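## Task

Move the red bin and the blue bin, and no other bin, to the bench edge closest to the arms. Return the hook to the spot it occupies now, lying flat on the bench with its handle sticking out past that same edge. Every other object must finish resting on the same support it rests on now. Nothing counts as done if a robot is still holding it in place at the end. Finally open the grippers and move the arms away.

## Robot and tools

Robots: three identical i2rt Big YAM arms named arm1, arm2 and arm3. Each has six revolute joints, a two-finger gripper and a wrist camera that, with joints 1 and 6 at 0 and the hand level and forward, rides on top of the hand looking toward the fingertips. Reach is about 1.0 m from the joint 1 axis. Joints move at different speeds, so the hand may sweep a wide path between postures. Arms act independently; a stalled arm does not pause the others. Occasionally a loose object gets a brief nudge from outside.

Frames: one shared scene frame, origin on the floor, +z up. "hand" is the point between the fingertips; its z axis runs along the fingers and the fingers close along its y axis. Foot poses are not printed. Cameras: arm1_cam_wrist, arm2_cam_wrist, arm3_cam_wrist (fisheye, 504x504) and room_a, room_b (fixed in the room, 672x504). Calibration data (K, distortion, T_world_to_cam) is provided but each camera can be off by a couple of degrees and several millimetres; wrist camera poses also inherit joint reading errors.

execute_actions: argument "actions" is a list holding exactly one action or nothing (empty list = just report state and images). An action is an object keyed by "arm1", "arm2", "arm3"; under each goes "joints", an object of absolute joint targets by name (not offsets). Any subset of names may be given. Names, units, ranges and done-tolerances:
- joint1_rad: -2.879 to 2.879 rad, ±0.045; rotates the arm about its foot, positive counter-clockwise seen from above, 0 = direction the foot faces.
- joint2_rad: 0 to 3.141, ±0.14; shoulder, 0 = upper arm pointing back roughly level, positive raises then swings forward.
- joint3_rad: 0 to 3.019, ±0.09; elbow, 0 = folded, positive opens.
- joint4_rad: -1.692 to 1.57, ±0.055; hand pitch, positive tips fingers up.
- joint5_rad: -1.57 to 1.57, ±0.03; sideways hand swing, positive toward the arm's right.
- joint6_rad: -2.094 to 2.094, ±0.035; hand roll, positive clockwise viewed from behind.
- gripper_m: 0 to 0.093 m, ±0.003; fingertip gap. Grip force tops out near 50-62 N per pad, lower on some.
All commanded motions begin together and may finish at different times; one action runs at most 15 s. Joints you omit may still be driving toward earlier targets. Unknown keys or out-of-range values make the whole call rejected with no motion. Optional "cameras": list of camera names or "all"; omitted/null/["all"] gives every camera, [] gives none; the "pictures" line lists image order. If a result reports a stop, later motion calls in the same reply are skipped.

wait: "seconds" 0 to 10; commands nothing, returns state and images.
zoom_image: "camera" plus "region" [x0, y0, x1, y1] in pixels of that camera's latest full image, top-left origin, at most 504 by 504.
read_manual: optional "section", only "licences"; returns licence texts, moves nothing.
finished_scene: "scene" = current scene number; irreversible, call only after arms have released and backed off and the result is stable. Replying without a tool call ends everything.

Reading results: joint_positions gives current angles and gripper gap; joint torques are raw drive outputs with per-arm offset, scale and noise, nonzero even in free air. joint_status per commanded joint: "off_target" (stopped short, may still push), "contact_stop" or "time_out" (target dropped, holds in place; but a timed-out joint may keep a target up to 0.375, 0.375, 0.113, 0.225, 0.075, 0.3 rad from its position for joints 1-6 and keep pushing), "not_followed" (a self/arm-collision check blocked the arm's joint targets; the line "joint command not followed" with a "cause:" appears; gripper commands still run; blocked targets may be retried on later actions until replaced or the path clears). on_its_own lists what the robot does uncommanded; "held at" is the held target, not the position. Loaded joints that hold something up slowly sink. Tiny target changes may not move a joint.

Heat: sustained pushing or holding heats motors. A MOTOR HOT line appears at 85 °C; at 100 °C an OVER-TEMPERATURE FAULT makes that arm and its gripper go limp and fall until cooled, and affected keys read "limit_stop_at_motor_heat" (resend targets afterward). Heat accumulates while you think and partly persists into the next scene. To relieve a pushing joint, command its reported position.

Avoid: knocking or placing anything off the work area or onto the floor (ends the scene); dropping, slamming or shoving objects hard; arms pressing hard against each other (ends the run) or striking each other, as the collision check can react late and ignores fingers, gripper housings and wrist cameras; no state line reports arm-to-arm contact. Arms keep pushing on contact, so back off rather than leaving them driving into the bench or objects. The simulation continues during your thinking, with the last command held.

Each tool is called after "Emit:" as a command line: name --argument value for each argument, lists and objects as JSON in quotes; but a table of rows of numbers goes row by row, as --pt "numbers of a row", without its own name.

## Session

Emit:
execute_actions --actions '[]'

Scene clock: 0.00 s.
Joint torques (N m, as the arm reports them, + toward a larger angle): no reading
arm1.joint_positions: joint1_rad=+0.239 joint2_rad=+0.368 joint3_rad=+1.337 joint4_rad=-1.191 joint5_rad=-0.052 joint6_rad=+0.476 gripper_m=+0.094
arm1.joint_status: not commanded
arm1.hand: x=-0.9680 y=+0.1360 z=+1.3540 quat_wxyz=(-0.277, +0.456, -0.634, -0.560) (m; scene frame)
arm2.joint_positions: joint1_rad=-0.441 joint2_rad=+0.379 joint3_rad=+1.367 joint4_rad=-1.215 joint5_rad=+0.282 joint6_rad=+0.710 gripper_m=+0.094
arm2.joint_status: not commanded
arm2.hand: x=+0.0843 y=+0.1195 z=+1.3483 quat_wxyz=(-0.430, +0.131, -0.768, -0.456) (m; scene frame)
arm3.joint_positions: joint1_rad=+0.535 joint2_rad=+0.340 joint3_rad=+1.381 joint4_rad=-1.501 joint5_rad=-0.015 joint6_rad=+0.624 gripper_m=+0.094
arm3.joint_status: not commanded
arm3.hand: x=+0.8933 y=+0.1034 z=+1.3174 quat_wxyz=(-0.115, +0.562, -0.642, -0.510) (m; scene frame)
pictures: arm1_cam_wrist, arm2_cam_wrist, arm3_cam_wrist, room_a, room_b
Images, in order (width x height): arm1_cam_wrist 504x504, arm2_cam_wrist 504x504, arm3_cam_wrist 504x504, room_a 672x504, room_b 672x504.

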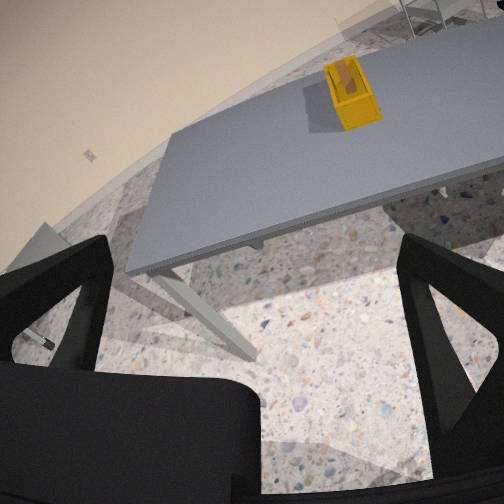

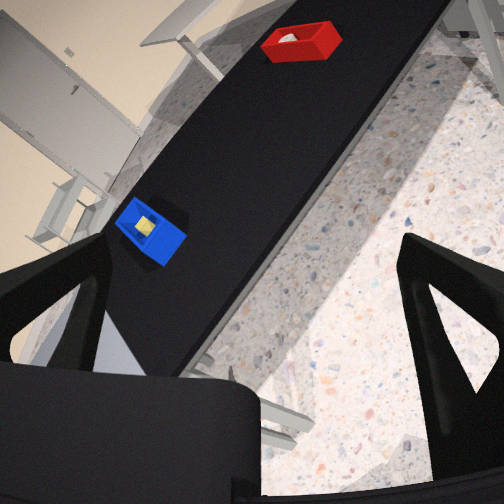

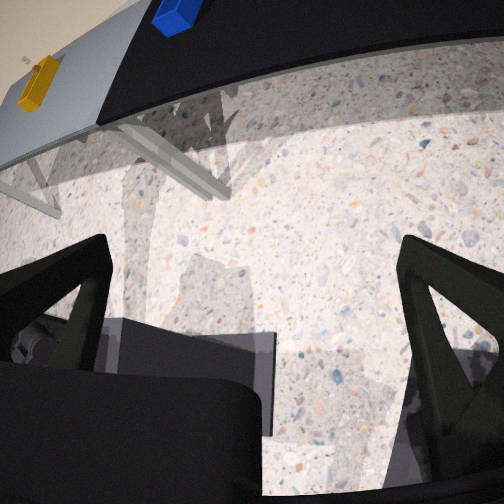

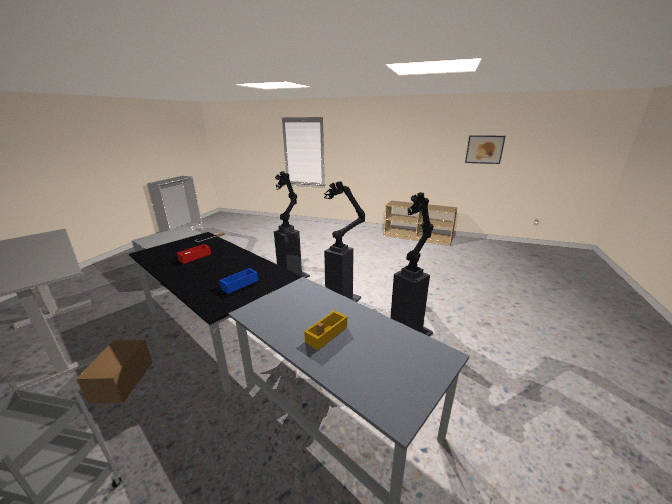

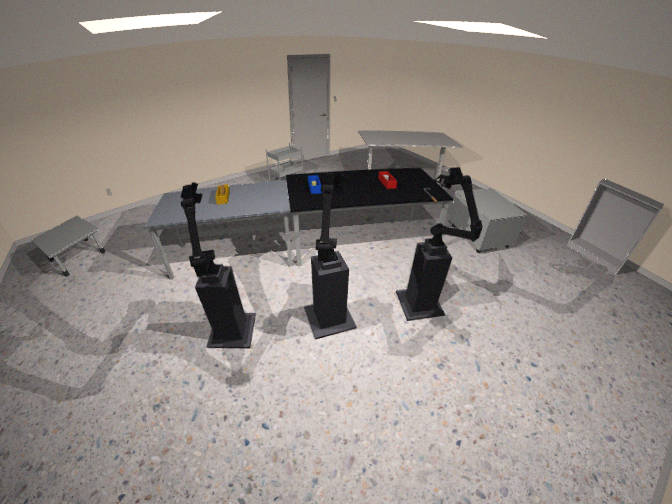

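Emit:
zoom_image --camera "room_a" --region '[120, 210, 300, 330]'

Emit:
zoom_image --camera "room_b" --region '[280, 150, 480, 270]'

Region (120, 210, 300, 330) of room_a's 672x504 image, scaled by 2.800, with more detail than that image has.

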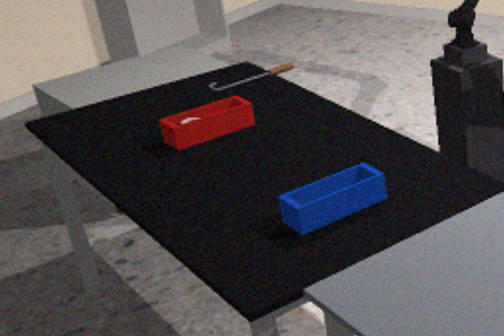

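Region (280, 150, 480, 270) of room_b's 672x504 image, scaled by 2.520, with more detail than that image has; it fills the top 302 rows of this view, and the rest is white.

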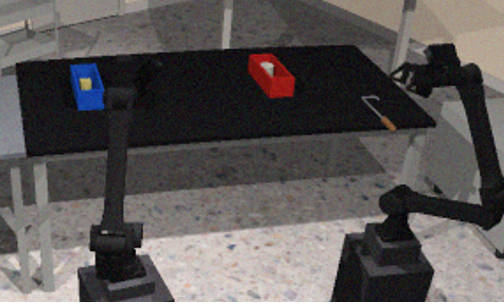

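Emit:
execute_actions --actions '[{"arm3":{"joints":{"joint1_rad":-0.3,"joint2_rad":1.3,"joint3_rad":1.6,"joint4_rad":-0.9,"joint5_rad":0,"joint6_rad":0}},"arm2":{"joints":{"joint1_rad":-0.3,"joint2_rad":1.3,"joint3_rad":1.6,"joint4_rad":-0.7,"joint5_rad":0,"joint6_rad":0}}}]'

Scene clock: 3.67 s.
Joint torques (N m, as the arm reports them, + toward a larger angle): arm1=[0.18 5.76 9.37 1.62 0.13 0.02] | arm2=[-0.39 -7.19 11.83  2.19 -0.18 -0.26] | arm3=[  0.07 -10.78  13.4    1.88   0.01  -0.06]
arm1.joint_positions: joint1_rad=+0.239 joint2_rad=+0.368 joint3_rad=+1.337 joint4_rad=-1.191 joint5_rad=-0.052 joint6_rad=+0.476 gripper_m=+0.094
arm1.joint_status: not commanded
arm1.hand: x=-0.9680 y=+0.1360 z=+1.3540 quat_wxyz=(-0.277, +0.456, -0.634, -0.560) (m; scene frame)
arm2.joint_positions: joint1_rad=-0.303 joint2_rad=+1.294 joint3_rad=+1.569 joint4_rad=-0.716 joint5_rad=+0.005 joint6_rad=+0.013 gripper_m=+0.094
arm2.joint_status: all done
arm2.hand: x=+0.0908 y=+0.5675 z=+1.2623 quat_wxyz=(-0.408, +0.542, -0.647, -0.348) (m; scene frame)
arm3.joint_positions: joint1_rad=-0.303 joint2_rad=+1.307 joint3_rad=+1.569 joint4_rad=-0.912 joint5_rad=-0.001 joint6_rad=+0.012 gripper_m=+0.094
arm3.joint_status: all done
arm3.hand: x=+1.1362 y=+0.5326 z=+1.2380 quat_wxyz=(-0.363, +0.509, -0.739, -0.251) (m; scene frame)
pictures: arm1_cam_wrist, arm2_cam_wrist, arm3_cam_wrist, room_a, room_b
camera_calibration (this result's frames):
arm2_cam_wrist: T_world_to_cam=[[0.986815, -0.16058, -0.0202704, 0.0310824], [-0.150396, -0.863452, -0.481489, 1.11289], [0.0598149, 0.478189, -0.876218, 0.949198], [0, 0, 0, 1]] pos_world=[0.0799259, 0.512025, 1.36818]
arm3_cam_wrist: T_world_to_cam=[[0.941517, -0.336512, -0.0174764, -0.86333], [-0.327214, -0.900653, -0.285928, 1.21052], [0.0804781, 0.274924, -0.958092, 1.07259], [0, 0, 0, 1]] pos_world=[1.12262, 0.50486, 1.35867]
Images, in order (width x height): arm1_cam_wrist 504x504, arm2_cam_wrist 504x504, arm3_cam_wrist 504x504, room_a 672x504, room_b 672x504.

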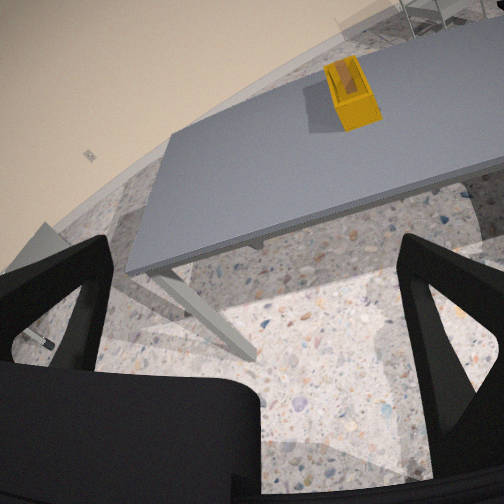

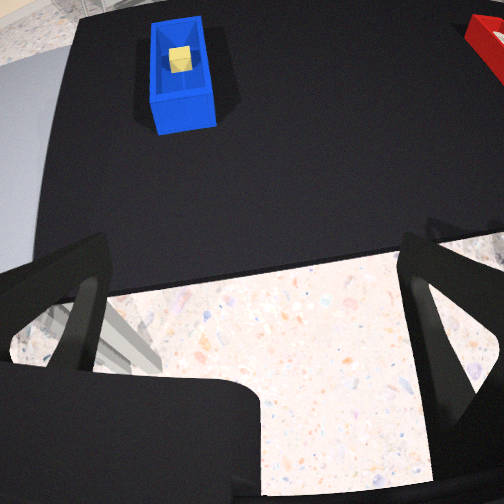

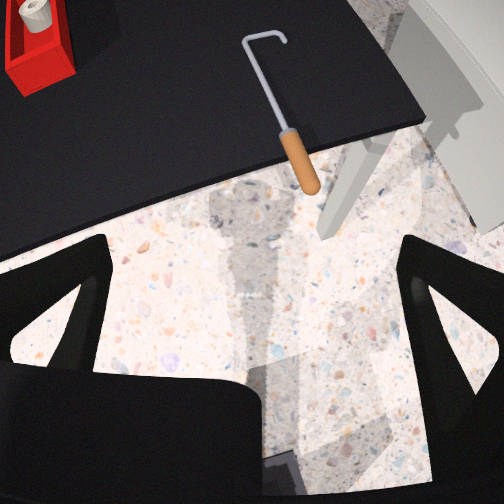

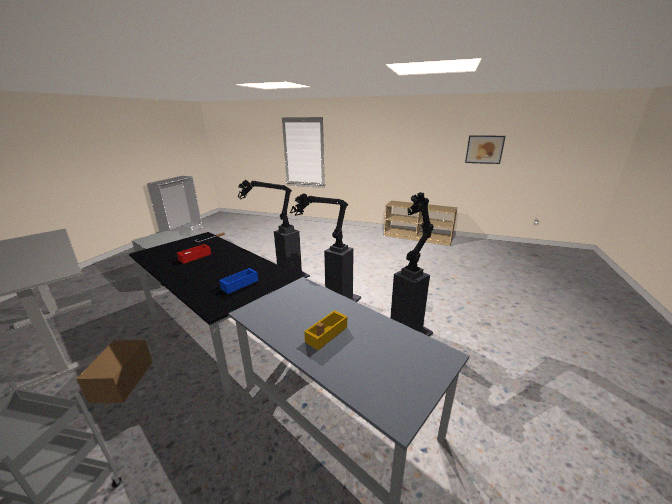

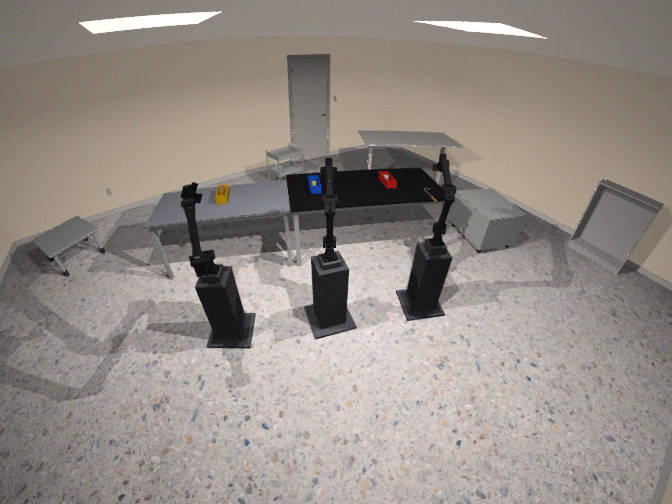

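Emit:
execute_actions --actions '[{"arm3":{"joints":{"joint1_rad":-0.47,"joint2_rad":1.8,"joint3_rad":1.65,"joint4_rad":0.73,"joint5_rad":-0.51}},"arm2":{"joints":{"joint1_rad":0.1}}}]' --cameras '[]'

Emit:
execute_actions --actions '[{"arm3":{"joints":{"joint2_rad":2.33}}}]' --cameras '["arm3_cam_wrist","arm2_cam_wrist","room_a"]'

Scene clock: 7.63 s.
Joint torques (N m, as the arm reports them, + toward a larger angle): arm1=[0.19 5.76 9.37 1.62 0.13 0.02] | arm2=[-1.11 -7.74 11.8   2.21 -0.03 -0.22] | arm3=[  0.89 -18.11  13.05   1.6    0.1    0.03]
arm1.joint_positions: joint1_rad=+0.239 joint2_rad=+0.368 joint3_rad=+1.337 joint4_rad=-1.191 joint5_rad=-0.052 joint6_rad=+0.476 gripper_m=+0.094
arm1.joint_status: not commanded
arm1.hand: x=-0.9680 y=+0.1360 z=+1.3540 quat_wxyz=(-0.277, +0.456, -0.634, -0.560) (m; scene frame)
arm2.joint_positions: joint1_rad=+0.106 joint2_rad=+1.297 joint3_rad=+1.569 joint4_rad=-0.716 joint5_rad=+0.001 joint6_rad=+0.012 gripper_m=+0.094
arm2.joint_status: all done
arm2.hand: x=-0.1427 y=+0.5588 z=+1.2605 quat_wxyz=(-0.327, +0.664, -0.523, -0.423) (m; scene frame)
arm3.joint_positions: joint1_rad=-0.479 joint2_rad=+1.802 joint3_rad=+1.619 joint4_rad=+0.718 joint5_rad=-0.507 joint6_rad=+0.011 gripper_m=+0.094
arm3.joint_status: all done
arm3.hand: x=+1.2481 y=+0.6974 z=+1.3012 quat_wxyz=(-0.665, +0.430, -0.311, -0.526) (m; scene frame)
pictures: none
No camera images: the call's "cameras" was empty. Leave "cameras" out to get every camera's image.

Scene clock: 9.13 s.
Joint torques (N m, as the arm reports them, + toward a larger angle): arm1=[0.2  5.75 9.37 1.62 0.13 0.01] | arm2=[-1.23 -7.64 11.85  2.21 -0.03 -0.23] | arm3=[  0.95 -23.63  11.23   1.9   -0.2    0.  ]
arm1.joint_positions: joint1_rad=+0.239 joint2_rad=+0.368 joint3_rad=+1.337 joint4_rad=-1.191 joint5_rad=-0.052 joint6_rad=+0.476 gripper_m=+0.094
arm1.joint_status: not commanded
arm1.hand: x=-0.9680 y=+0.1360 z=+1.3540 quat_wxyz=(-0.277, +0.456, -0.634, -0.560) (m; scene frame)
arm2.joint_positions: joint1_rad=+0.106 joint2_rad=+1.297 joint3_rad=+1.569 joint4_rad=-0.716 joint5_rad=+0.001 joint6_rad=+0.012 gripper_m=+0.094
arm2.joint_status: not commanded
arm2.hand: x=-0.1427 y=+0.5588 z=+1.2605 quat_wxyz=(-0.327, +0.664, -0.523, -0.423) (m; scene frame)
arm3.joint_positions: joint1_rad=-0.479 joint2_rad=+2.341 joint3_rad=+1.619 joint4_rad=+0.721 joint5_rad=-0.507 joint6_rad=+0.011 gripper_m=+0.094
arm3.joint_status: all done
arm3.hand: x=+1.3023 y=+0.7811 z=+0.8745 quat_wxyz=(-0.503, +0.495, -0.510, -0.492) (m; scene frame)
pictures: arm2_cam_wrist, arm3_cam_wrist, room_a
camera_calibration (this result's frames):
arm2_cam_wrist: T_world_to_cam=[[0.968399, 0.248598, -0.0200494, 0.0284937], [0.208987, -0.85271, -0.478759, 1.11128], [-0.136115, 0.45944, -0.877717, 0.950221], [0, 0, 0, 1]] pos_world=[-0.130497, 0.503945, 1.36663]
arm3_cam_wrist: T_world_to_cam=[[0.999984, 0.000815371, -0.00564224, -1.29241], [-0.00405837, -0.593255, -0.805004, 1.17767], [-0.00400367, 0.805014, -0.593242, 0.0194811], [0, 0, 0, 1]] pos_world=[1.29725, 0.684031, 0.952295]
Images, in order (width x height): arm2_cam_wrist 504x504, arm3_cam_wrist 504x504, room_a 672x504.

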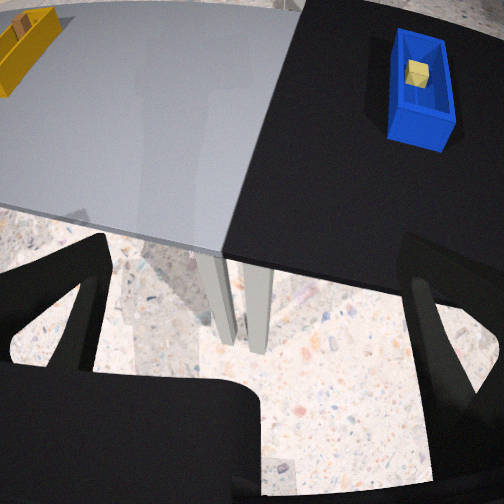

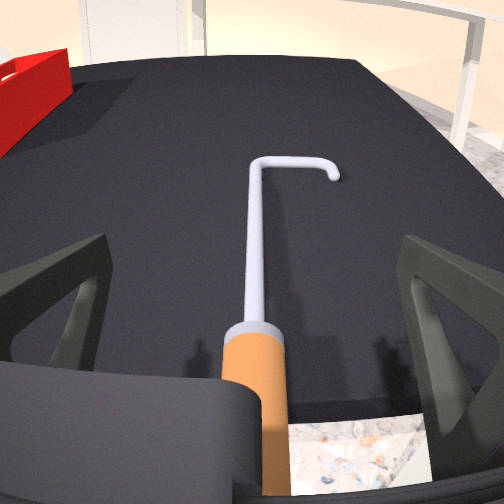

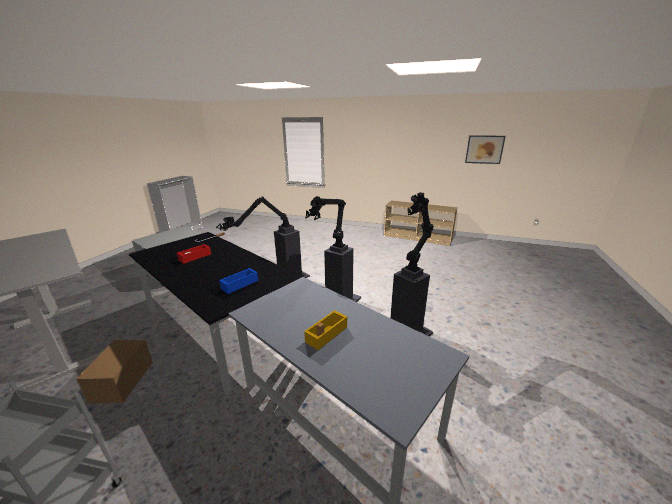

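Emit:
execute_actions --actions '[{"arm3":{"joints":{"joint2_rad":2.452,"joint3_rad":1.696,"joint4_rad":0.807}}}]' --cameras '["arm3_cam_wrist","room_a"]'

Emit:
zoom_image --camera "room_a" --region '[180, 200, 270, 260]'

Scene clock: 10.93 s.
Joint torques (N m, as the arm reports them, + toward a larger angle): arm1=[0.2  5.75 9.37 1.62 0.13 0.01] | arm2=[-1.16 -7.68 11.87  2.21 -0.02 -0.23] | arm3=[  0.67 -20.58  10.27   1.9   -0.11  -0.01]
arm1.joint_positions: joint1_rad=+0.239 joint2_rad=+0.368 joint3_rad=+1.337 joint4_rad=-1.191 joint5_rad=-0.052 joint6_rad=+0.476 gripper_m=+0.094
arm1.joint_status: not commanded
arm1.hand: x=-0.9680 y=+0.1360 z=+1.3540 quat_wxyz=(-0.277, +0.456, -0.634, -0.560) (m; scene frame)
arm2.joint_positions: joint1_rad=+0.106 joint2_rad=+1.297 joint3_rad=+1.569 joint4_rad=-0.716 joint5_rad=+0.001 joint6_rad=+0.012 gripper_m=+0.094
arm2.joint_status: not commanded
arm2.hand: x=-0.1427 y=+0.5588 z=+1.2605 quat_wxyz=(-0.327, +0.664, -0.523, -0.423) (m; scene frame)
arm3.joint_positions: joint1_rad=-0.479 joint2_rad=+2.413 joint3_rad=+1.674 joint4_rad=+0.797 joint5_rad=-0.507 joint6_rad=+0.011 gripper_m=+0.094
arm3.joint_status: all done
arm3.hand: x=+1.3078 y=+0.7902 z=+0.8604 quat_wxyz=(-0.523, +0.489, -0.489, -0.498) (m; scene frame)
pictures: arm3_cam_wrist, room_a
camera_calibration (this result's frames):
arm3_cam_wrist: T_world_to_cam=[[0.999691, 0.000906555, 0.0248326, -1.32395], [0.021223, -0.550958, -0.834263, 1.13049], [0.0129254, 0.834533, -0.550807, -0.0781458], [0, 0, 0, 1]] pos_world=[1.30056, 0.68927, 0.932963]
Images, in order (width x height): arm3_cam_wrist 504x504, room_a 672x504.

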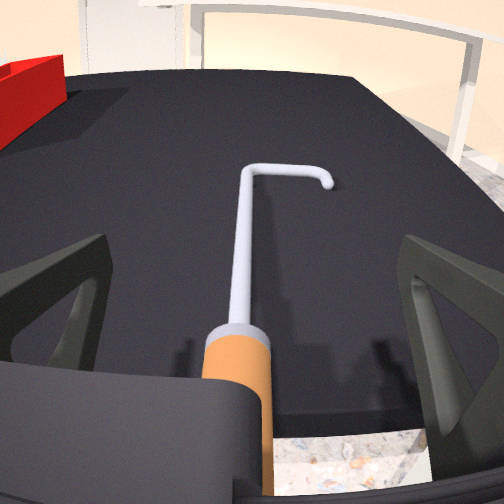

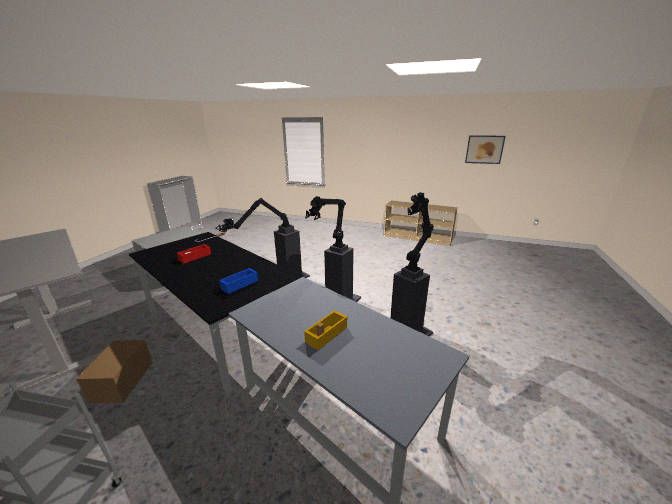

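Region (180, 200, 270, 260) of room_a's 672x504 image, scaled by 5.600, with more detail than that image has.

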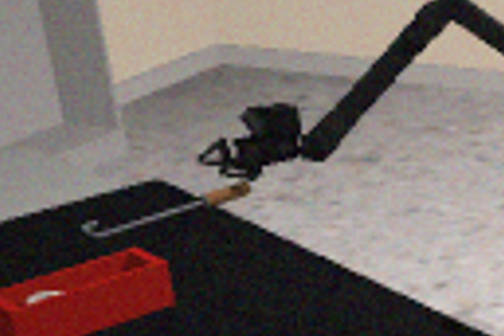

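Emit:
execute_actions --actions '[{"arm3":{"joints":{"joint1_rad":-0.455,"joint2_rad":2.49,"joint3_rad":1.69,"joint5_rad":-0.495}}}]' --cameras '["arm3_cam_wrist","room_a"]'

Emit:
zoom_image --camera "room_a" --region '[180, 200, 270, 260]'

Scene clock: 12.00 s.
Joint torques (N m, as the arm reports them, + toward a larger angle): arm1=[0.19 5.73 9.38 1.62 0.13 0.02] | arm2=[-1.22 -7.53 11.88  2.21 -0.03 -0.23] | arm3=[  0.59 -19.54   9.68   1.85   0.09   0.08]
arm1.joint_positions: joint1_rad=+0.239 joint2_rad=+0.368 joint3_rad=+1.337 joint4_rad=-1.191 joint5_rad=-0.052 joint6_rad=+0.476 gripper_m=+0.094
arm1.joint_status: not commanded
arm1.hand: x=-0.9680 y=+0.1360 z=+1.3540 quat_wxyz=(-0.277, +0.456, -0.634, -0.560) (m; scene frame)
arm2.joint_positions: joint1_rad=+0.106 joint2_rad=+1.297 joint3_rad=+1.569 joint4_rad=-0.716 joint5_rad=+0.001 joint6_rad=+0.012 gripper_m=+0.094
arm2.joint_status: not commanded
arm2.hand: x=-0.1427 y=+0.5588 z=+1.2605 quat_wxyz=(-0.327, +0.664, -0.523, -0.423) (m; scene frame)
arm3.joint_positions: joint1_rad=-0.463 joint2_rad=+2.439 joint3_rad=+1.674 joint4_rad=+0.799 joint5_rad=-0.497 joint6_rad=+0.010 gripper_m=+0.094
arm3.joint_status: all done
arm3.hand: x=+1.2965 y=+0.7945 z=+0.8392 quat_wxyz=(-0.513, +0.493, -0.496, -0.497) (m; scene frame)
pictures: arm3_cam_wrist, room_a
camera_calibration (this result's frames):
arm3_cam_wrist: T_world_to_cam=[[0.999893, 0.00676657, 0.0130057, -1.30709], [0.0145475, -0.567935, -0.822945, 1.12799], [0.00181787, 0.823046, -0.567972, -0.0553567], [0, 0, 0, 1]] pos_world=[1.29064, 0.695033, 0.913836]
Images, in order (width x height): arm3_cam_wrist 504x504, room_a 672x504.

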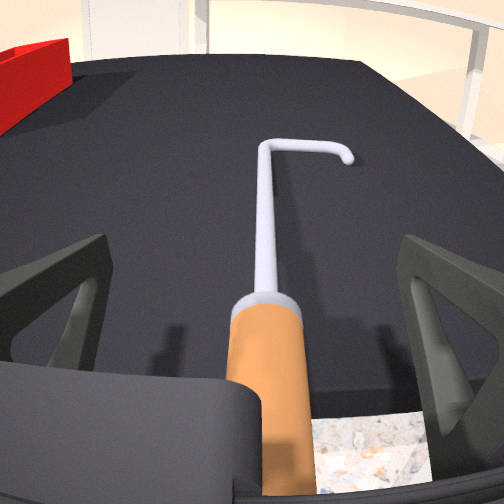

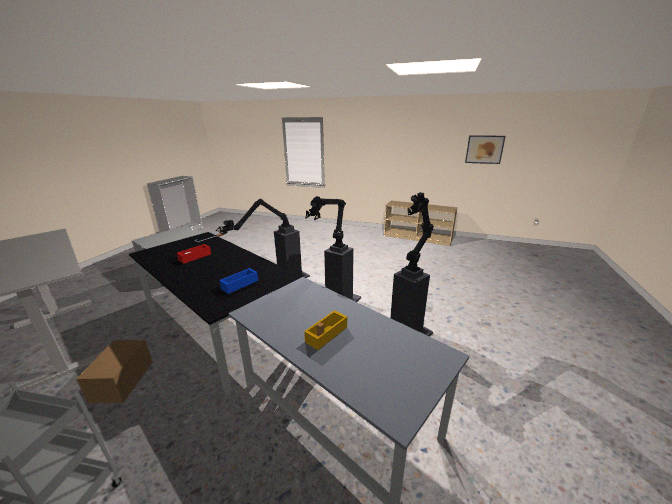

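Region (180, 200, 270, 260) of room_a's 672x504 image, scaled by 5.600, with more detail than that image has.

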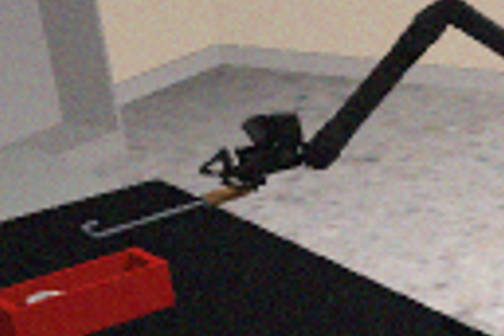

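Emit:
execute_actions --actions '[{"arm3":{"joints":{"joint2_rad":2.525,"joint3_rad":1.655,"joint4_rad":0.83}}}]' --cameras '["arm3_cam_wrist"]'

Scene clock: 13.03 s.
Joint torques (N m, as the arm reports them, + toward a larger angle): arm1=[0.19 5.77 9.38 1.62 0.13 0.02] | arm2=[-1.09 -7.67 11.85  2.17 -0.03 -0.23] | arm3=[  0.4  -17.45   7.36   1.7    0.07   0.03]
arm1.joint_positions: joint1_rad=+0.239 joint2_rad=+0.368 joint3_rad=+1.337 joint4_rad=-1.191 joint5_rad=-0.052 joint6_rad=+0.476 gripper_m=+0.094
arm1.joint_status: not commanded
arm1.hand: x=-0.9680 y=+0.1360 z=+1.3540 quat_wxyz=(-0.277, +0.456, -0.634, -0.560) (m; scene frame)
arm2.joint_positions: joint1_rad=+0.106 joint2_rad=+1.297 joint3_rad=+1.569 joint4_rad=-0.716 joint5_rad=+0.001 joint6_rad=+0.012 gripper_m=+0.094
arm2.joint_status: not commanded
arm2.hand: x=-0.1427 y=+0.5588 z=+1.2605 quat_wxyz=(-0.327, +0.664, -0.523, -0.423) (m; scene frame)
arm3.joint_positions: joint1_rad=-0.463 joint2_rad=+2.449 joint3_rad=+1.668 joint4_rad=+0.826 joint5_rad=-0.497 joint6_rad=+0.010 gripper_m=+0.094
arm3.joint_status: all done
arm3.hand: x=+1.2954 y=+0.7924 z=+0.8338 quat_wxyz=(-0.517, +0.492, -0.492, -0.498) (m; scene frame)
pictures: arm3_cam_wrist
camera_calibration (this result's frames):
arm3_cam_wrist: T_world_to_cam=[[0.999801, 0.00632924, 0.018906, -1.31038], [0.0192075, -0.559997, -0.828272, 1.11454], [0.005345, 0.82847, -0.560008, -0.0721258], [0, 0, 0, 1]] pos_world=[1.28909, 0.692185, 0.907521]
Images, in order (width x height): arm3_cam_wrist 504x504.

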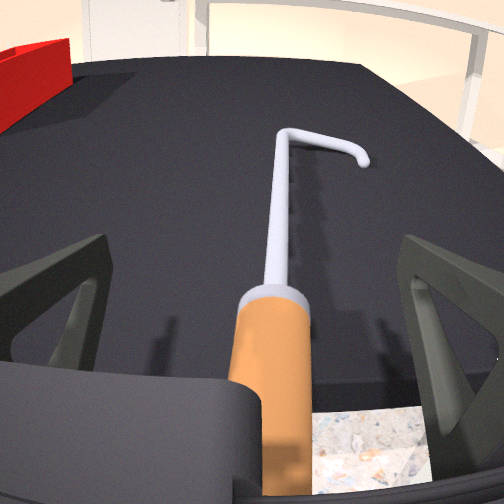

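Emit:
execute_actions --actions '[{"arm3":{"joints":{"joint2_rad":2.33,"joint3_rad":1.68}}}]' --cameras '[]'

Emit:
execute_actions --actions '[{"arm3":{"joints":{"joint1_rad":-0.495,"joint3_rad":1.56,"joint4_rad":0.86,"joint5_rad":-0.53}}}]' --cameras '["arm3_cam_wrist"]'

Scene clock: 14.93 s.
Joint torques (N m, as the arm reports them, + toward a larger angle): arm1=[0.22 5.74 9.37 1.62 0.13 0.02] | arm2=[-1.13 -7.59 11.83  2.21 -0.03 -0.22] | arm3=[  0.8  -22.21  10.19   1.68   0.14  -0.03]
arm1.joint_positions: joint1_rad=+0.239 joint2_rad=+0.368 joint3_rad=+1.337 joint4_rad=-1.191 joint5_rad=-0.052 joint6_rad=+0.476 gripper_m=+0.094
arm1.joint_status: not commanded
arm1.hand: x=-0.9680 y=+0.1360 z=+1.3540 quat_wxyz=(-0.277, +0.456, -0.634, -0.560) (m; scene frame)
arm2.joint_positions: joint1_rad=+0.106 joint2_rad=+1.297 joint3_rad=+1.569 joint4_rad=-0.716 joint5_rad=+0.001 joint6_rad=+0.012 gripper_m=+0.094
arm2.joint_status: not commanded
arm2.hand: x=-0.1427 y=+0.5588 z=+1.2605 quat_wxyz=(-0.327, +0.664, -0.523, -0.423) (m; scene frame)
arm3.joint_positions: joint1_rad=-0.463 joint2_rad=+2.315 joint3_rad=+1.668 joint4_rad=+0.827 joint5_rad=-0.497 joint6_rad=+0.010 gripper_m=+0.094
arm3.joint_status: all done
arm3.hand: x=+1.2956 y=+0.7950 z=+0.9452 quat_wxyz=(-0.561, +0.477, -0.445, -0.510) (m; scene frame)
pictures: none
No camera images: the call's "cameras" was empty. Leave "cameras" out to get every camera's image.

Scene clock: 16.00 s.
Joint torques (N m, as the arm reports them, + toward a larger angle): arm1=[0.16 5.75 9.37 1.62 0.13 0.02] | arm2=[-1.14 -7.61 11.85  2.22 -0.03 -0.23] | arm3=[  0.25 -20.9    9.14   1.86  -0.18   0.04]
arm1.joint_positions: joint1_rad=+0.239 joint2_rad=+0.368 joint3_rad=+1.337 joint4_rad=-1.191 joint5_rad=-0.052 joint6_rad=+0.476 gripper_m=+0.094
arm1.joint_status: not commanded
arm1.hand: x=-0.9680 y=+0.1360 z=+1.3540 quat_wxyz=(-0.277, +0.456, -0.634, -0.560) (m; scene frame)
arm2.joint_positions: joint1_rad=+0.106 joint2_rad=+1.297 joint3_rad=+1.569 joint4_rad=-0.716 joint5_rad=+0.001 joint6_rad=+0.012 gripper_m=+0.094
arm2.joint_status: not commanded
arm2.hand: x=-0.1427 y=+0.5588 z=+1.2605 quat_wxyz=(-0.327, +0.664, -0.523, -0.423) (m; scene frame)
arm3.joint_positions: joint1_rad=-0.491 joint2_rad=+2.315 joint3_rad=+1.551 joint4_rad=+0.851 joint5_rad=-0.527 joint6_rad=+0.010 gripper_m=+0.094
arm3.joint_status: all done
arm3.hand: x=+1.2988 y=+0.7620 z=+0.8903 quat_wxyz=(-0.530, +0.489, -0.477, -0.502) (m; scene frame)
pictures: arm3_cam_wrist
camera_calibration (this result's frames):
arm3_cam_wrist: T_world_to_cam=[[0.999111, 0.00832372, 0.0413248, -1.33518], [0.0394243, -0.531582, -0.846089, 1.11217], [0.014925, 0.846966, -0.531438, -0.0673645], [0, 0, 0, 1]] pos_world=[1.29115, 0.659377, 0.960367]
Images, in order (width x height): arm3_cam_wrist 504x504.

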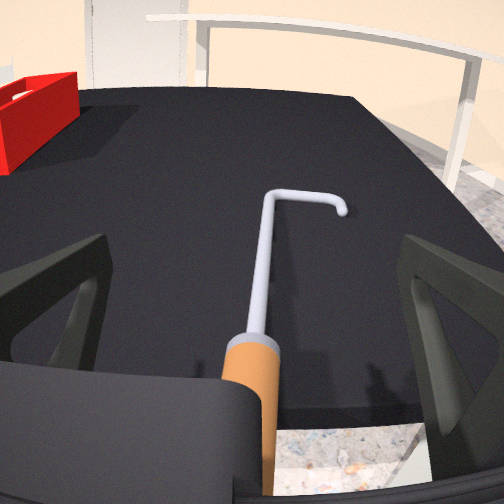

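Emit:
execute_actions --actions '[{"arm3":{"joints":{"joint2_rad":2.435,"joint4_rad":0.895}}}]' --cameras '["arm3_cam_wrist","room_a"]'

Emit:
zoom_image --camera "room_a" --region '[180, 200, 270, 260]'

Scene clock: 17.50 s.
Joint torques (N m, as the arm reports them, + toward a larger angle): arm1=[0.21 5.74 9.38 1.62 0.13 0.02] | arm2=[-1.16 -7.59 11.89  2.21 -0.03 -0.22] | arm3=[  0.18 -19.69   8.53   1.79  -0.1    0.07]
arm1.joint_positions: joint1_rad=+0.239 joint2_rad=+0.368 joint3_rad=+1.337 joint4_rad=-1.191 joint5_rad=-0.052 joint6_rad=+0.476 gripper_m=+0.094
arm1.joint_status: not commanded
arm1.hand: x=-0.9680 y=+0.1360 z=+1.3540 quat_wxyz=(-0.277, +0.456, -0.634, -0.560) (m; scene frame)
arm2.joint_positions: joint1_rad=+0.106 joint2_rad=+1.297 joint3_rad=+1.569 joint4_rad=-0.716 joint5_rad=+0.001 joint6_rad=+0.012 gripper_m=+0.094
arm2.joint_status: not commanded
arm2.hand: x=-0.1427 y=+0.5588 z=+1.2605 quat_wxyz=(-0.327, +0.664, -0.523, -0.423) (m; scene frame)
arm3.joint_positions: joint1_rad=-0.491 joint2_rad=+2.406 joint3_rad=+1.551 joint4_rad=+0.886 joint5_rad=-0.527 joint6_rad=+0.010 gripper_m=+0.094
arm3.joint_status: all done
arm3.hand: x=+1.2968 y=+0.7575 z=+0.8254 quat_wxyz=(-0.512, +0.494, -0.497, -0.497) (m; scene frame)
pictures: arm3_cam_wrist, room_a
camera_calibration (this result's frames):
arm3_cam_wrist: T_world_to_cam=[[0.999884, 0.00904703, 0.0122588, -1.30803], [0.0152298, -0.571034, -0.820785, 1.09528], [-0.00042548, 0.820877, -0.571105, -0.0256033], [0, 0, 0, 1]] pos_world=[1.29119, 0.658295, 0.900406]
Images, in order (width x height): arm3_cam_wrist 504x504, room_a 672x504.

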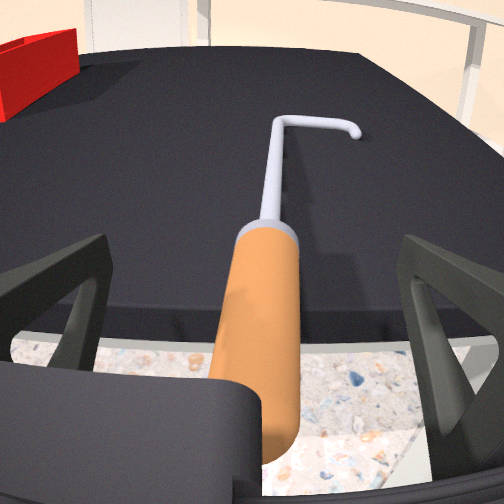

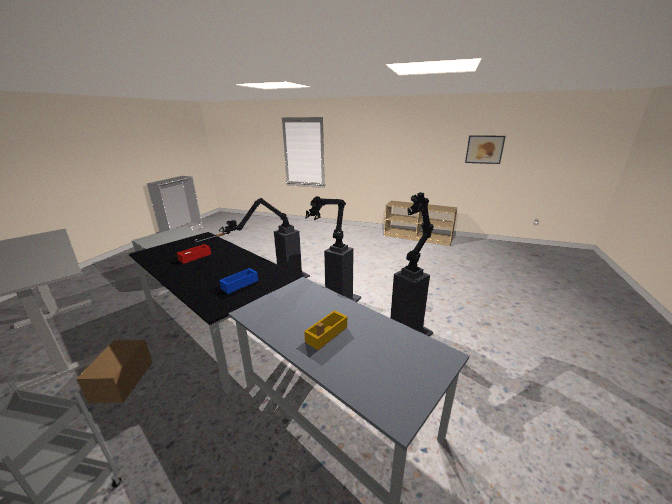

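Region (180, 200, 270, 260) of room_a's 672x504 image, scaled by 5.600, with more detail than that image has.

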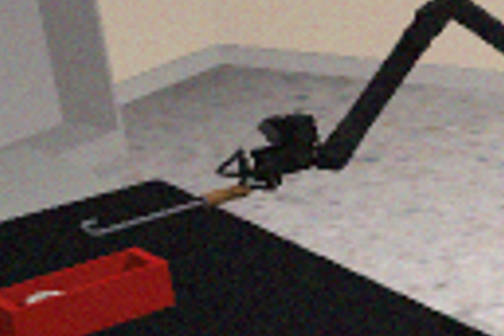

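Emit:
execute_actions --actions '[{"arm3":{"joints":{"joint2_rad":2.49,"joint4_rad":0.905}}}]' --cameras '["arm3_cam_wrist"]'

Scene clock: 18.57 s.
Joint torques (N m, as the arm reports them, + toward a larger angle): arm1=[0.21 5.75 9.38 1.62 0.13 0.02] | arm2=[-1.14 -7.63 11.86  2.22 -0.03 -0.23] | arm3=[  0.12 -19.51   8.35   2.05  -0.15   0.  ]
arm1.joint_positions: joint1_rad=+0.239 joint2_rad=+0.368 joint3_rad=+1.337 joint4_rad=-1.191 joint5_rad=-0.052 joint6_rad=+0.476 gripper_m=+0.094
arm1.joint_status: not commanded
arm1.hand: x=-0.9680 y=+0.1360 z=+1.3540 quat_wxyz=(-0.277, +0.456, -0.634, -0.560) (m; scene frame)
arm2.joint_positions: joint1_rad=+0.106 joint2_rad=+1.297 joint3_rad=+1.569 joint4_rad=-0.716 joint5_rad=+0.001 joint6_rad=+0.012 gripper_m=+0.094
arm2.joint_status: not commanded
arm2.hand: x=-0.1427 y=+0.5588 z=+1.2605 quat_wxyz=(-0.327, +0.664, -0.523, -0.423) (m; scene frame)
arm3.joint_positions: joint1_rad=-0.491 joint2_rad=+2.447 joint3_rad=+1.551 joint4_rad=+0.894 joint5_rad=-0.527 joint6_rad=+0.010 gripper_m=+0.094
arm3.joint_status: all done
arm3.hand: x=+1.2949 y=+0.7539 z=+0.7943 quat_wxyz=(-0.500, +0.497, -0.508, -0.494) (m; scene frame)
pictures: arm3_cam_wrist
camera_calibration (this result's frames):
arm3_cam_wrist: T_world_to_cam=[[0.999948, 0.0088206, -0.00519221, -1.29184], [0.00106384, -0.594102, -0.804389, 1.09048], [-0.0101799, 0.804341, -0.594081, 0.00296089], [0, 0, 0, 1]] pos_world=[1.29065, 0.656867, 0.872218]
Images, in order (width x height): arm3_cam_wrist 504x504.

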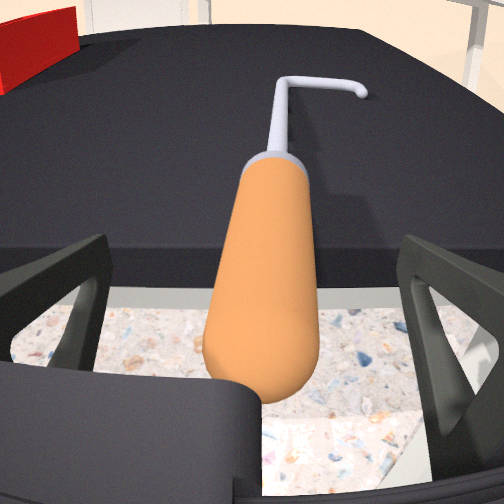

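Emit:
execute_actions --actions '[{"arm3":{"joints":{"joint2_rad":2.525,"joint3_rad":1.625,"joint4_rad":0.885,"joint1_rad":-0.483}}}]' --cameras '["arm3_cam_wrist"]'

Scene clock: 19.33 s.
Joint torques (N m, as the arm reports them, + toward a larger angle): arm1=[0.19 5.72 9.37 1.61 0.13 0.01] | arm2=[-1.2  -7.59 11.88  2.2  -0.03 -0.23] | arm3=[  0.68 -19.19  10.6    1.35  -0.19  -0.05]
arm1.joint_positions: joint1_rad=+0.239 joint2_rad=+0.368 joint3_rad=+1.337 joint4_rad=-1.191 joint5_rad=-0.052 joint6_rad=+0.476 gripper_m=+0.094
arm1.joint_status: not commanded
arm1.hand: x=-0.9680 y=+0.1360 z=+1.3540 quat_wxyz=(-0.277, +0.456, -0.634, -0.560) (m; scene frame)
arm2.joint_positions: joint1_rad=+0.106 joint2_rad=+1.297 joint3_rad=+1.569 joint4_rad=-0.716 joint5_rad=+0.001 joint6_rad=+0.012 gripper_m=+0.094
arm2.joint_status: not commanded
arm2.hand: x=-0.1427 y=+0.5588 z=+1.2605 quat_wxyz=(-0.327, +0.664, -0.523, -0.423) (m; scene frame)
arm3.joint_positions: joint1_rad=-0.491 joint2_rad=+2.475 joint3_rad=+1.591 joint4_rad=+0.893 joint5_rad=-0.528 joint6_rad=+0.010 gripper_m=+0.094
arm3.joint_status: all done
arm3.hand: x=+1.2995 y=+0.7615 z=+0.7907 quat_wxyz=(-0.504, +0.496, -0.504, -0.495) (m; scene frame)
pictures: arm3_cam_wrist
camera_calibration (this result's frames):
arm3_cam_wrist: T_world_to_cam=[[0.999956, 0.00933608, 0.000824142, -1.30168], [0.00614077, -0.586202, -0.810142, 1.084], [-0.00708043, 0.810111, -0.586233, -0.0199011], [0, 0, 0, 1]] pos_world=[1.29482, 0.663718, 0.867601]
Images, in order (width x height): arm3_cam_wrist 504x504.

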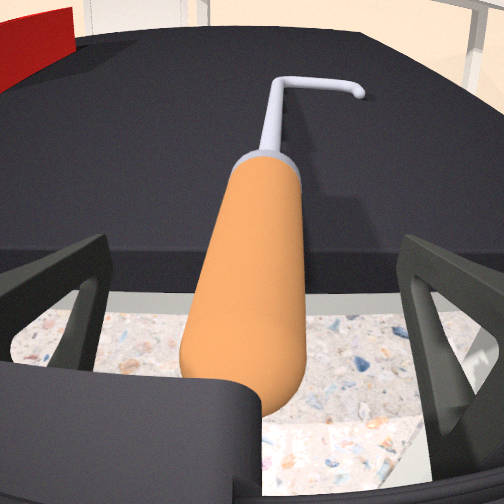

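Good enough; close.

Emit:
execute_actions --actions '[{"arm3":{"joints":{"gripper_m":0.0}}}]' --cameras '["arm3_cam_wrist"]'

Emit:
execute_actions --actions '[{"arm3":{"joints":{"joint2_rad":2.2,"joint4_rad":0.62}}}]' --cameras '["arm3_cam_wrist","room_a"]'

Scene clock: 20.30 s.
Joint torques (N m, as the arm reports them, + toward a larger angle): arm1=[0.18 5.73 9.38 1.62 0.13 0.01] | arm2=[-1.18 -7.62 11.88  2.21 -0.03 -0.23] | arm3=[  0.78 -18.22  10.42   1.51  -0.14   0.05]
arm1.joint_positions: joint1_rad=+0.239 joint2_rad=+0.368 joint3_rad=+1.337 joint4_rad=-1.191 joint5_rad=-0.052 joint6_rad=+0.476 gripper_m=+0.094
arm1.joint_status: not commanded
arm1.hand: x=-0.9680 y=+0.1360 z=+1.3540 quat_wxyz=(-0.277, +0.456, -0.634, -0.560) (m; scene frame)
arm2.joint_positions: joint1_rad=+0.106 joint2_rad=+1.297 joint3_rad=+1.569 joint4_rad=-0.716 joint5_rad=+0.001 joint6_rad=+0.012 gripper_m=+0.094
arm2.joint_status: not commanded
arm2.hand: x=-0.1427 y=+0.5588 z=+1.2605 quat_wxyz=(-0.327, +0.664, -0.523, -0.423) (m; scene frame)
arm3.joint_positions: joint1_rad=-0.491 joint2_rad=+2.475 joint3_rad=+1.591 joint4_rad=+0.893 joint5_rad=-0.527 joint6_rad=+0.009 gripper_m=+0.029
arm3.joint_status: gripper_m off_target (ended at +0.029, target +0.000)
arm3.hand: x=+1.2997 y=+0.7615 z=+0.7907 quat_wxyz=(-0.505, +0.496, -0.504, -0.495) (m; scene frame)
pictures: arm3_cam_wrist
camera_calibration (this result's frames):
arm3_cam_wrist: T_world_to_cam=[[0.999964, 0.00819303, 0.00196975, -1.30192], [0.00639886, -0.586215, -0.81013, 1.08367], [-0.00548272, 0.810114, -0.586247, -0.0219634], [0, 0, 0, 1]] pos_world=[1.29482, 0.663721, 0.867599]
Images, in order (width x height): arm3_cam_wrist 504x504.

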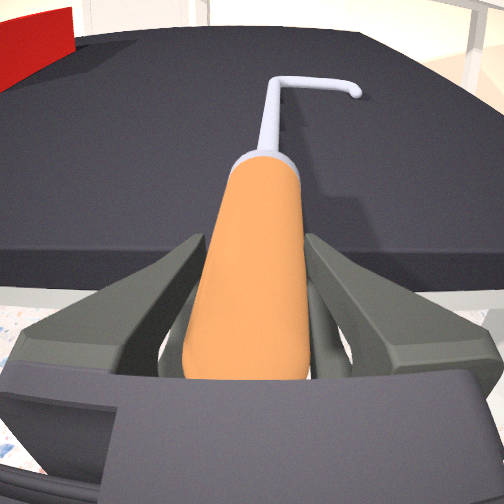

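Scene clock: 21.63 s.
Joint torques (N m, as the arm reports them, + toward a larger angle): arm1=[0.18 5.74 9.38 1.62 0.13 0.02] | arm2=[-1.25 -7.66 11.86  2.22 -0.03 -0.23] | arm3=[  0.42 -22.99  11.75   2.19  -0.09   0.17]
arm1.joint_positions: joint1_rad=+0.239 joint2_rad=+0.368 joint3_rad=+1.337 joint4_rad=-1.191 joint5_rad=-0.052 joint6_rad=+0.476 gripper_m=+0.094
arm1.joint_status: not commanded
arm1.hand: x=-0.9680 y=+0.1360 z=+1.3540 quat_wxyz=(-0.277, +0.456, -0.634, -0.560) (m; scene frame)
arm2.joint_positions: joint1_rad=+0.106 joint2_rad=+1.297 joint3_rad=+1.569 joint4_rad=-0.716 joint5_rad=+0.001 joint6_rad=+0.012 gripper_m=+0.094
arm2.joint_status: not commanded
arm2.hand: x=-0.1427 y=+0.5588 z=+1.2605 quat_wxyz=(-0.327, +0.664, -0.523, -0.423) (m; scene frame)
arm3.joint_positions: joint1_rad=-0.490 joint2_rad=+2.207 joint3_rad=+1.598 joint4_rad=+0.609 joint5_rad=-0.528 joint6_rad=-0.005 gripper_m=+0.029
arm3.joint_status: all done
arm3.hand: x=+1.3039 y=+0.7727 z=+0.9486 quat_wxyz=(-0.504, +0.501, -0.504, -0.491) (m; scene frame)
pictures: arm3_cam_wrist, room_a
camera_calibration (this result's frames):
arm3_cam_wrist: T_world_to_cam=[[0.999888, 0.0105126, 0.0106676, -1.31649], [0.0148237, -0.592983, -0.805078, 1.20756], [-0.00213778, 0.805146, -0.593073, 0.0675682], [0, 0, 0, 1]] pos_world=[1.29859, 0.675499, 1.0263]
Images, in order (width x height): arm3_cam_wrist 504x504, room_a 672x504.

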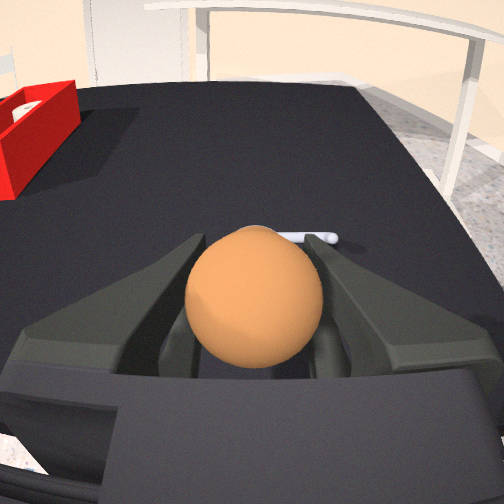

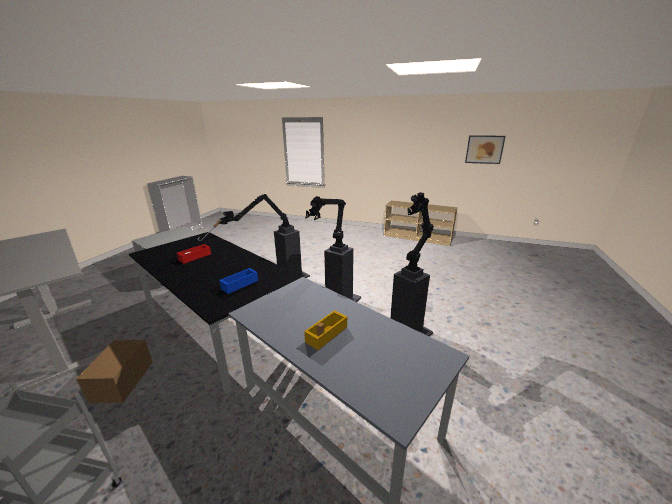

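Emit:
execute_actions --actions '[{"arm3":{"joints":{"joint2_rad":2.49,"joint4_rad":0.89}}}]' --cameras '["arm3_cam_wrist"]'

Scene clock: 23.47 s.
Joint torques (N m, as the arm reports them, + toward a larger angle): arm1=[0.17 5.74 9.38 1.62 0.13 0.01] | arm2=[-1.11 -7.66 11.88  2.21 -0.03 -0.23] | arm3=[  0.42 -22.33   9.44   1.59  -0.21   0.14]
arm1.joint_positions: joint1_rad=+0.239 joint2_rad=+0.368 joint3_rad=+1.337 joint4_rad=-1.191 joint5_rad=-0.052 joint6_rad=+0.476 gripper_m=+0.094
arm1.joint_status: not commanded
arm1.hand: x=-0.9680 y=+0.1360 z=+1.3540 quat_wxyz=(-0.277, +0.456, -0.634, -0.560) (m; scene frame)
arm2.joint_positions: joint1_rad=+0.106 joint2_rad=+1.297 joint3_rad=+1.569 joint4_rad=-0.716 joint5_rad=+0.001 joint6_rad=+0.012 gripper_m=+0.094
arm2.joint_status: not commanded
arm2.hand: x=-0.1427 y=+0.5588 z=+1.2605 quat_wxyz=(-0.327, +0.664, -0.523, -0.423) (m; scene frame)
arm3.joint_positions: joint1_rad=-0.490 joint2_rad=+2.478 joint3_rad=+1.602 joint4_rad=+0.889 joint5_rad=-0.526 joint6_rad=-0.004 gripper_m=+0.029
arm3.joint_status: all done
arm3.hand: x=+1.3010 y=+0.7641 z=+0.7922 quat_wxyz=(-0.509, +0.499, -0.500, -0.492) (m; scene frame)
pictures: arm3_cam_wrist
camera_calibration (this result's frames):
arm3_cam_wrist: T_world_to_cam=[[0.999839, 0.00781474, 0.0161705, -1.31406], [0.0176909, -0.58375, -0.811741, 1.07111], [0.00309597, 0.811896, -0.583794, -0.0376262], [0, 0, 0, 1]] pos_world=[1.29501, 0.666079, 0.868748]
Images, in order (width x height): arm3_cam_wrist 504x504.

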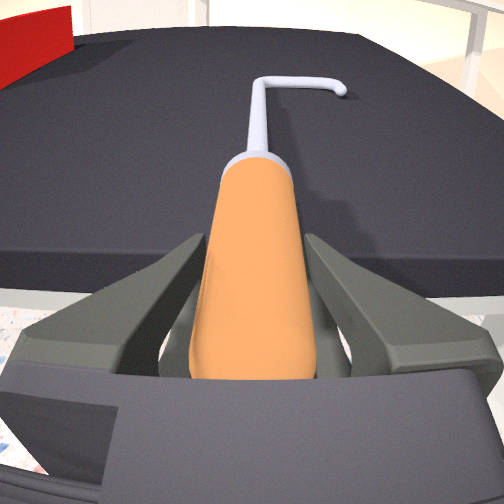

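Emit:
execute_actions --actions '[{"arm3":{"joints":{"joint6_rad":0.7,"joint4_rad":0.95}}}]' --cameras '["arm3_cam_wrist"]'

Emit:
execute_actions --actions '[{"arm3":{"joints":{"joint6_rad":1.57,"joint4_rad":1.0}}}]' --cameras '["arm3_cam_wrist","room_a"]'

Emit:
zoom_image --camera "room_a" --region '[180, 200, 270, 260]'

Scene clock: 26.43 s.
Joint torques (N m, as the arm reports them, + toward a larger angle): arm1=[0.18 5.73 9.38 1.63 0.13 0.02] | arm2=[-1.25 -7.64 11.86  2.2  -0.03 -0.23] | arm3=[  0.8  -22.47   9.57   1.57  -0.28   0.36]
arm1.joint_positions: joint1_rad=+0.239 joint2_rad=+0.368 joint3_rad=+1.337 joint4_rad=-1.191 joint5_rad=-0.052 joint6_rad=+0.476 gripper_m=+0.094
arm1.joint_status: not commanded
arm1.hand: x=-0.9680 y=+0.1360 z=+1.3540 quat_wxyz=(-0.277, +0.456, -0.634, -0.560) (m; scene frame)
arm2.joint_positions: joint1_rad=+0.106 joint2_rad=+1.297 joint3_rad=+1.569 joint4_rad=-0.716 joint5_rad=+0.001 joint6_rad=+0.012 gripper_m=+0.094
arm2.joint_status: not commanded
arm2.hand: x=-0.1427 y=+0.5588 z=+1.2605 quat_wxyz=(-0.327, +0.664, -0.523, -0.423) (m; scene frame)
arm3.joint_positions: joint1_rad=-0.490 joint2_rad=+2.478 joint3_rad=+1.602 joint4_rad=+0.947 joint5_rad=-0.522 joint6_rad=+0.661 gripper_m=+0.029
arm3.joint_status: joint6_rad time_out (moved +0.664 of +0.704); the others done
arm3.on_its_own: joint6_rad reads +0.661 and still pushes toward +0.700 since a time_out
arm3.hand: x=+1.3013 y=+0.7638 z=+0.8051 quat_wxyz=(-0.339, +0.309, -0.615, -0.641) (m; scene frame)
pictures: arm3_cam_wrist
camera_calibration (this result's frames):
arm3_cam_wrist: T_world_to_cam=[[0.814917, 0.0397141, -0.578215, -0.619736], [-0.469608, -0.539449, -0.698901, 1.59085], [-0.339674, 0.841081, -0.420957, 0.26287], [0, 0, 0, 1]] pos_world=[1.3414, 0.661702, 0.864165]
Images, in order (width x height): arm3_cam_wrist 504x504.

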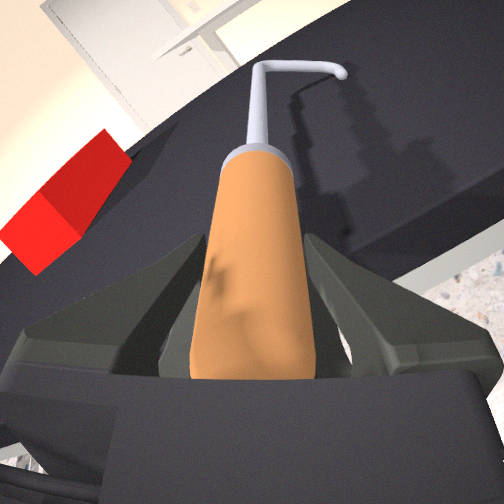

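not run: a stop came earlier in this reply.

This scene's latest camera images include none from room_a. They are from: arm3_cam_wrist. Call execute_actions without "cameras", or with room_a in "cameras", to get its image.


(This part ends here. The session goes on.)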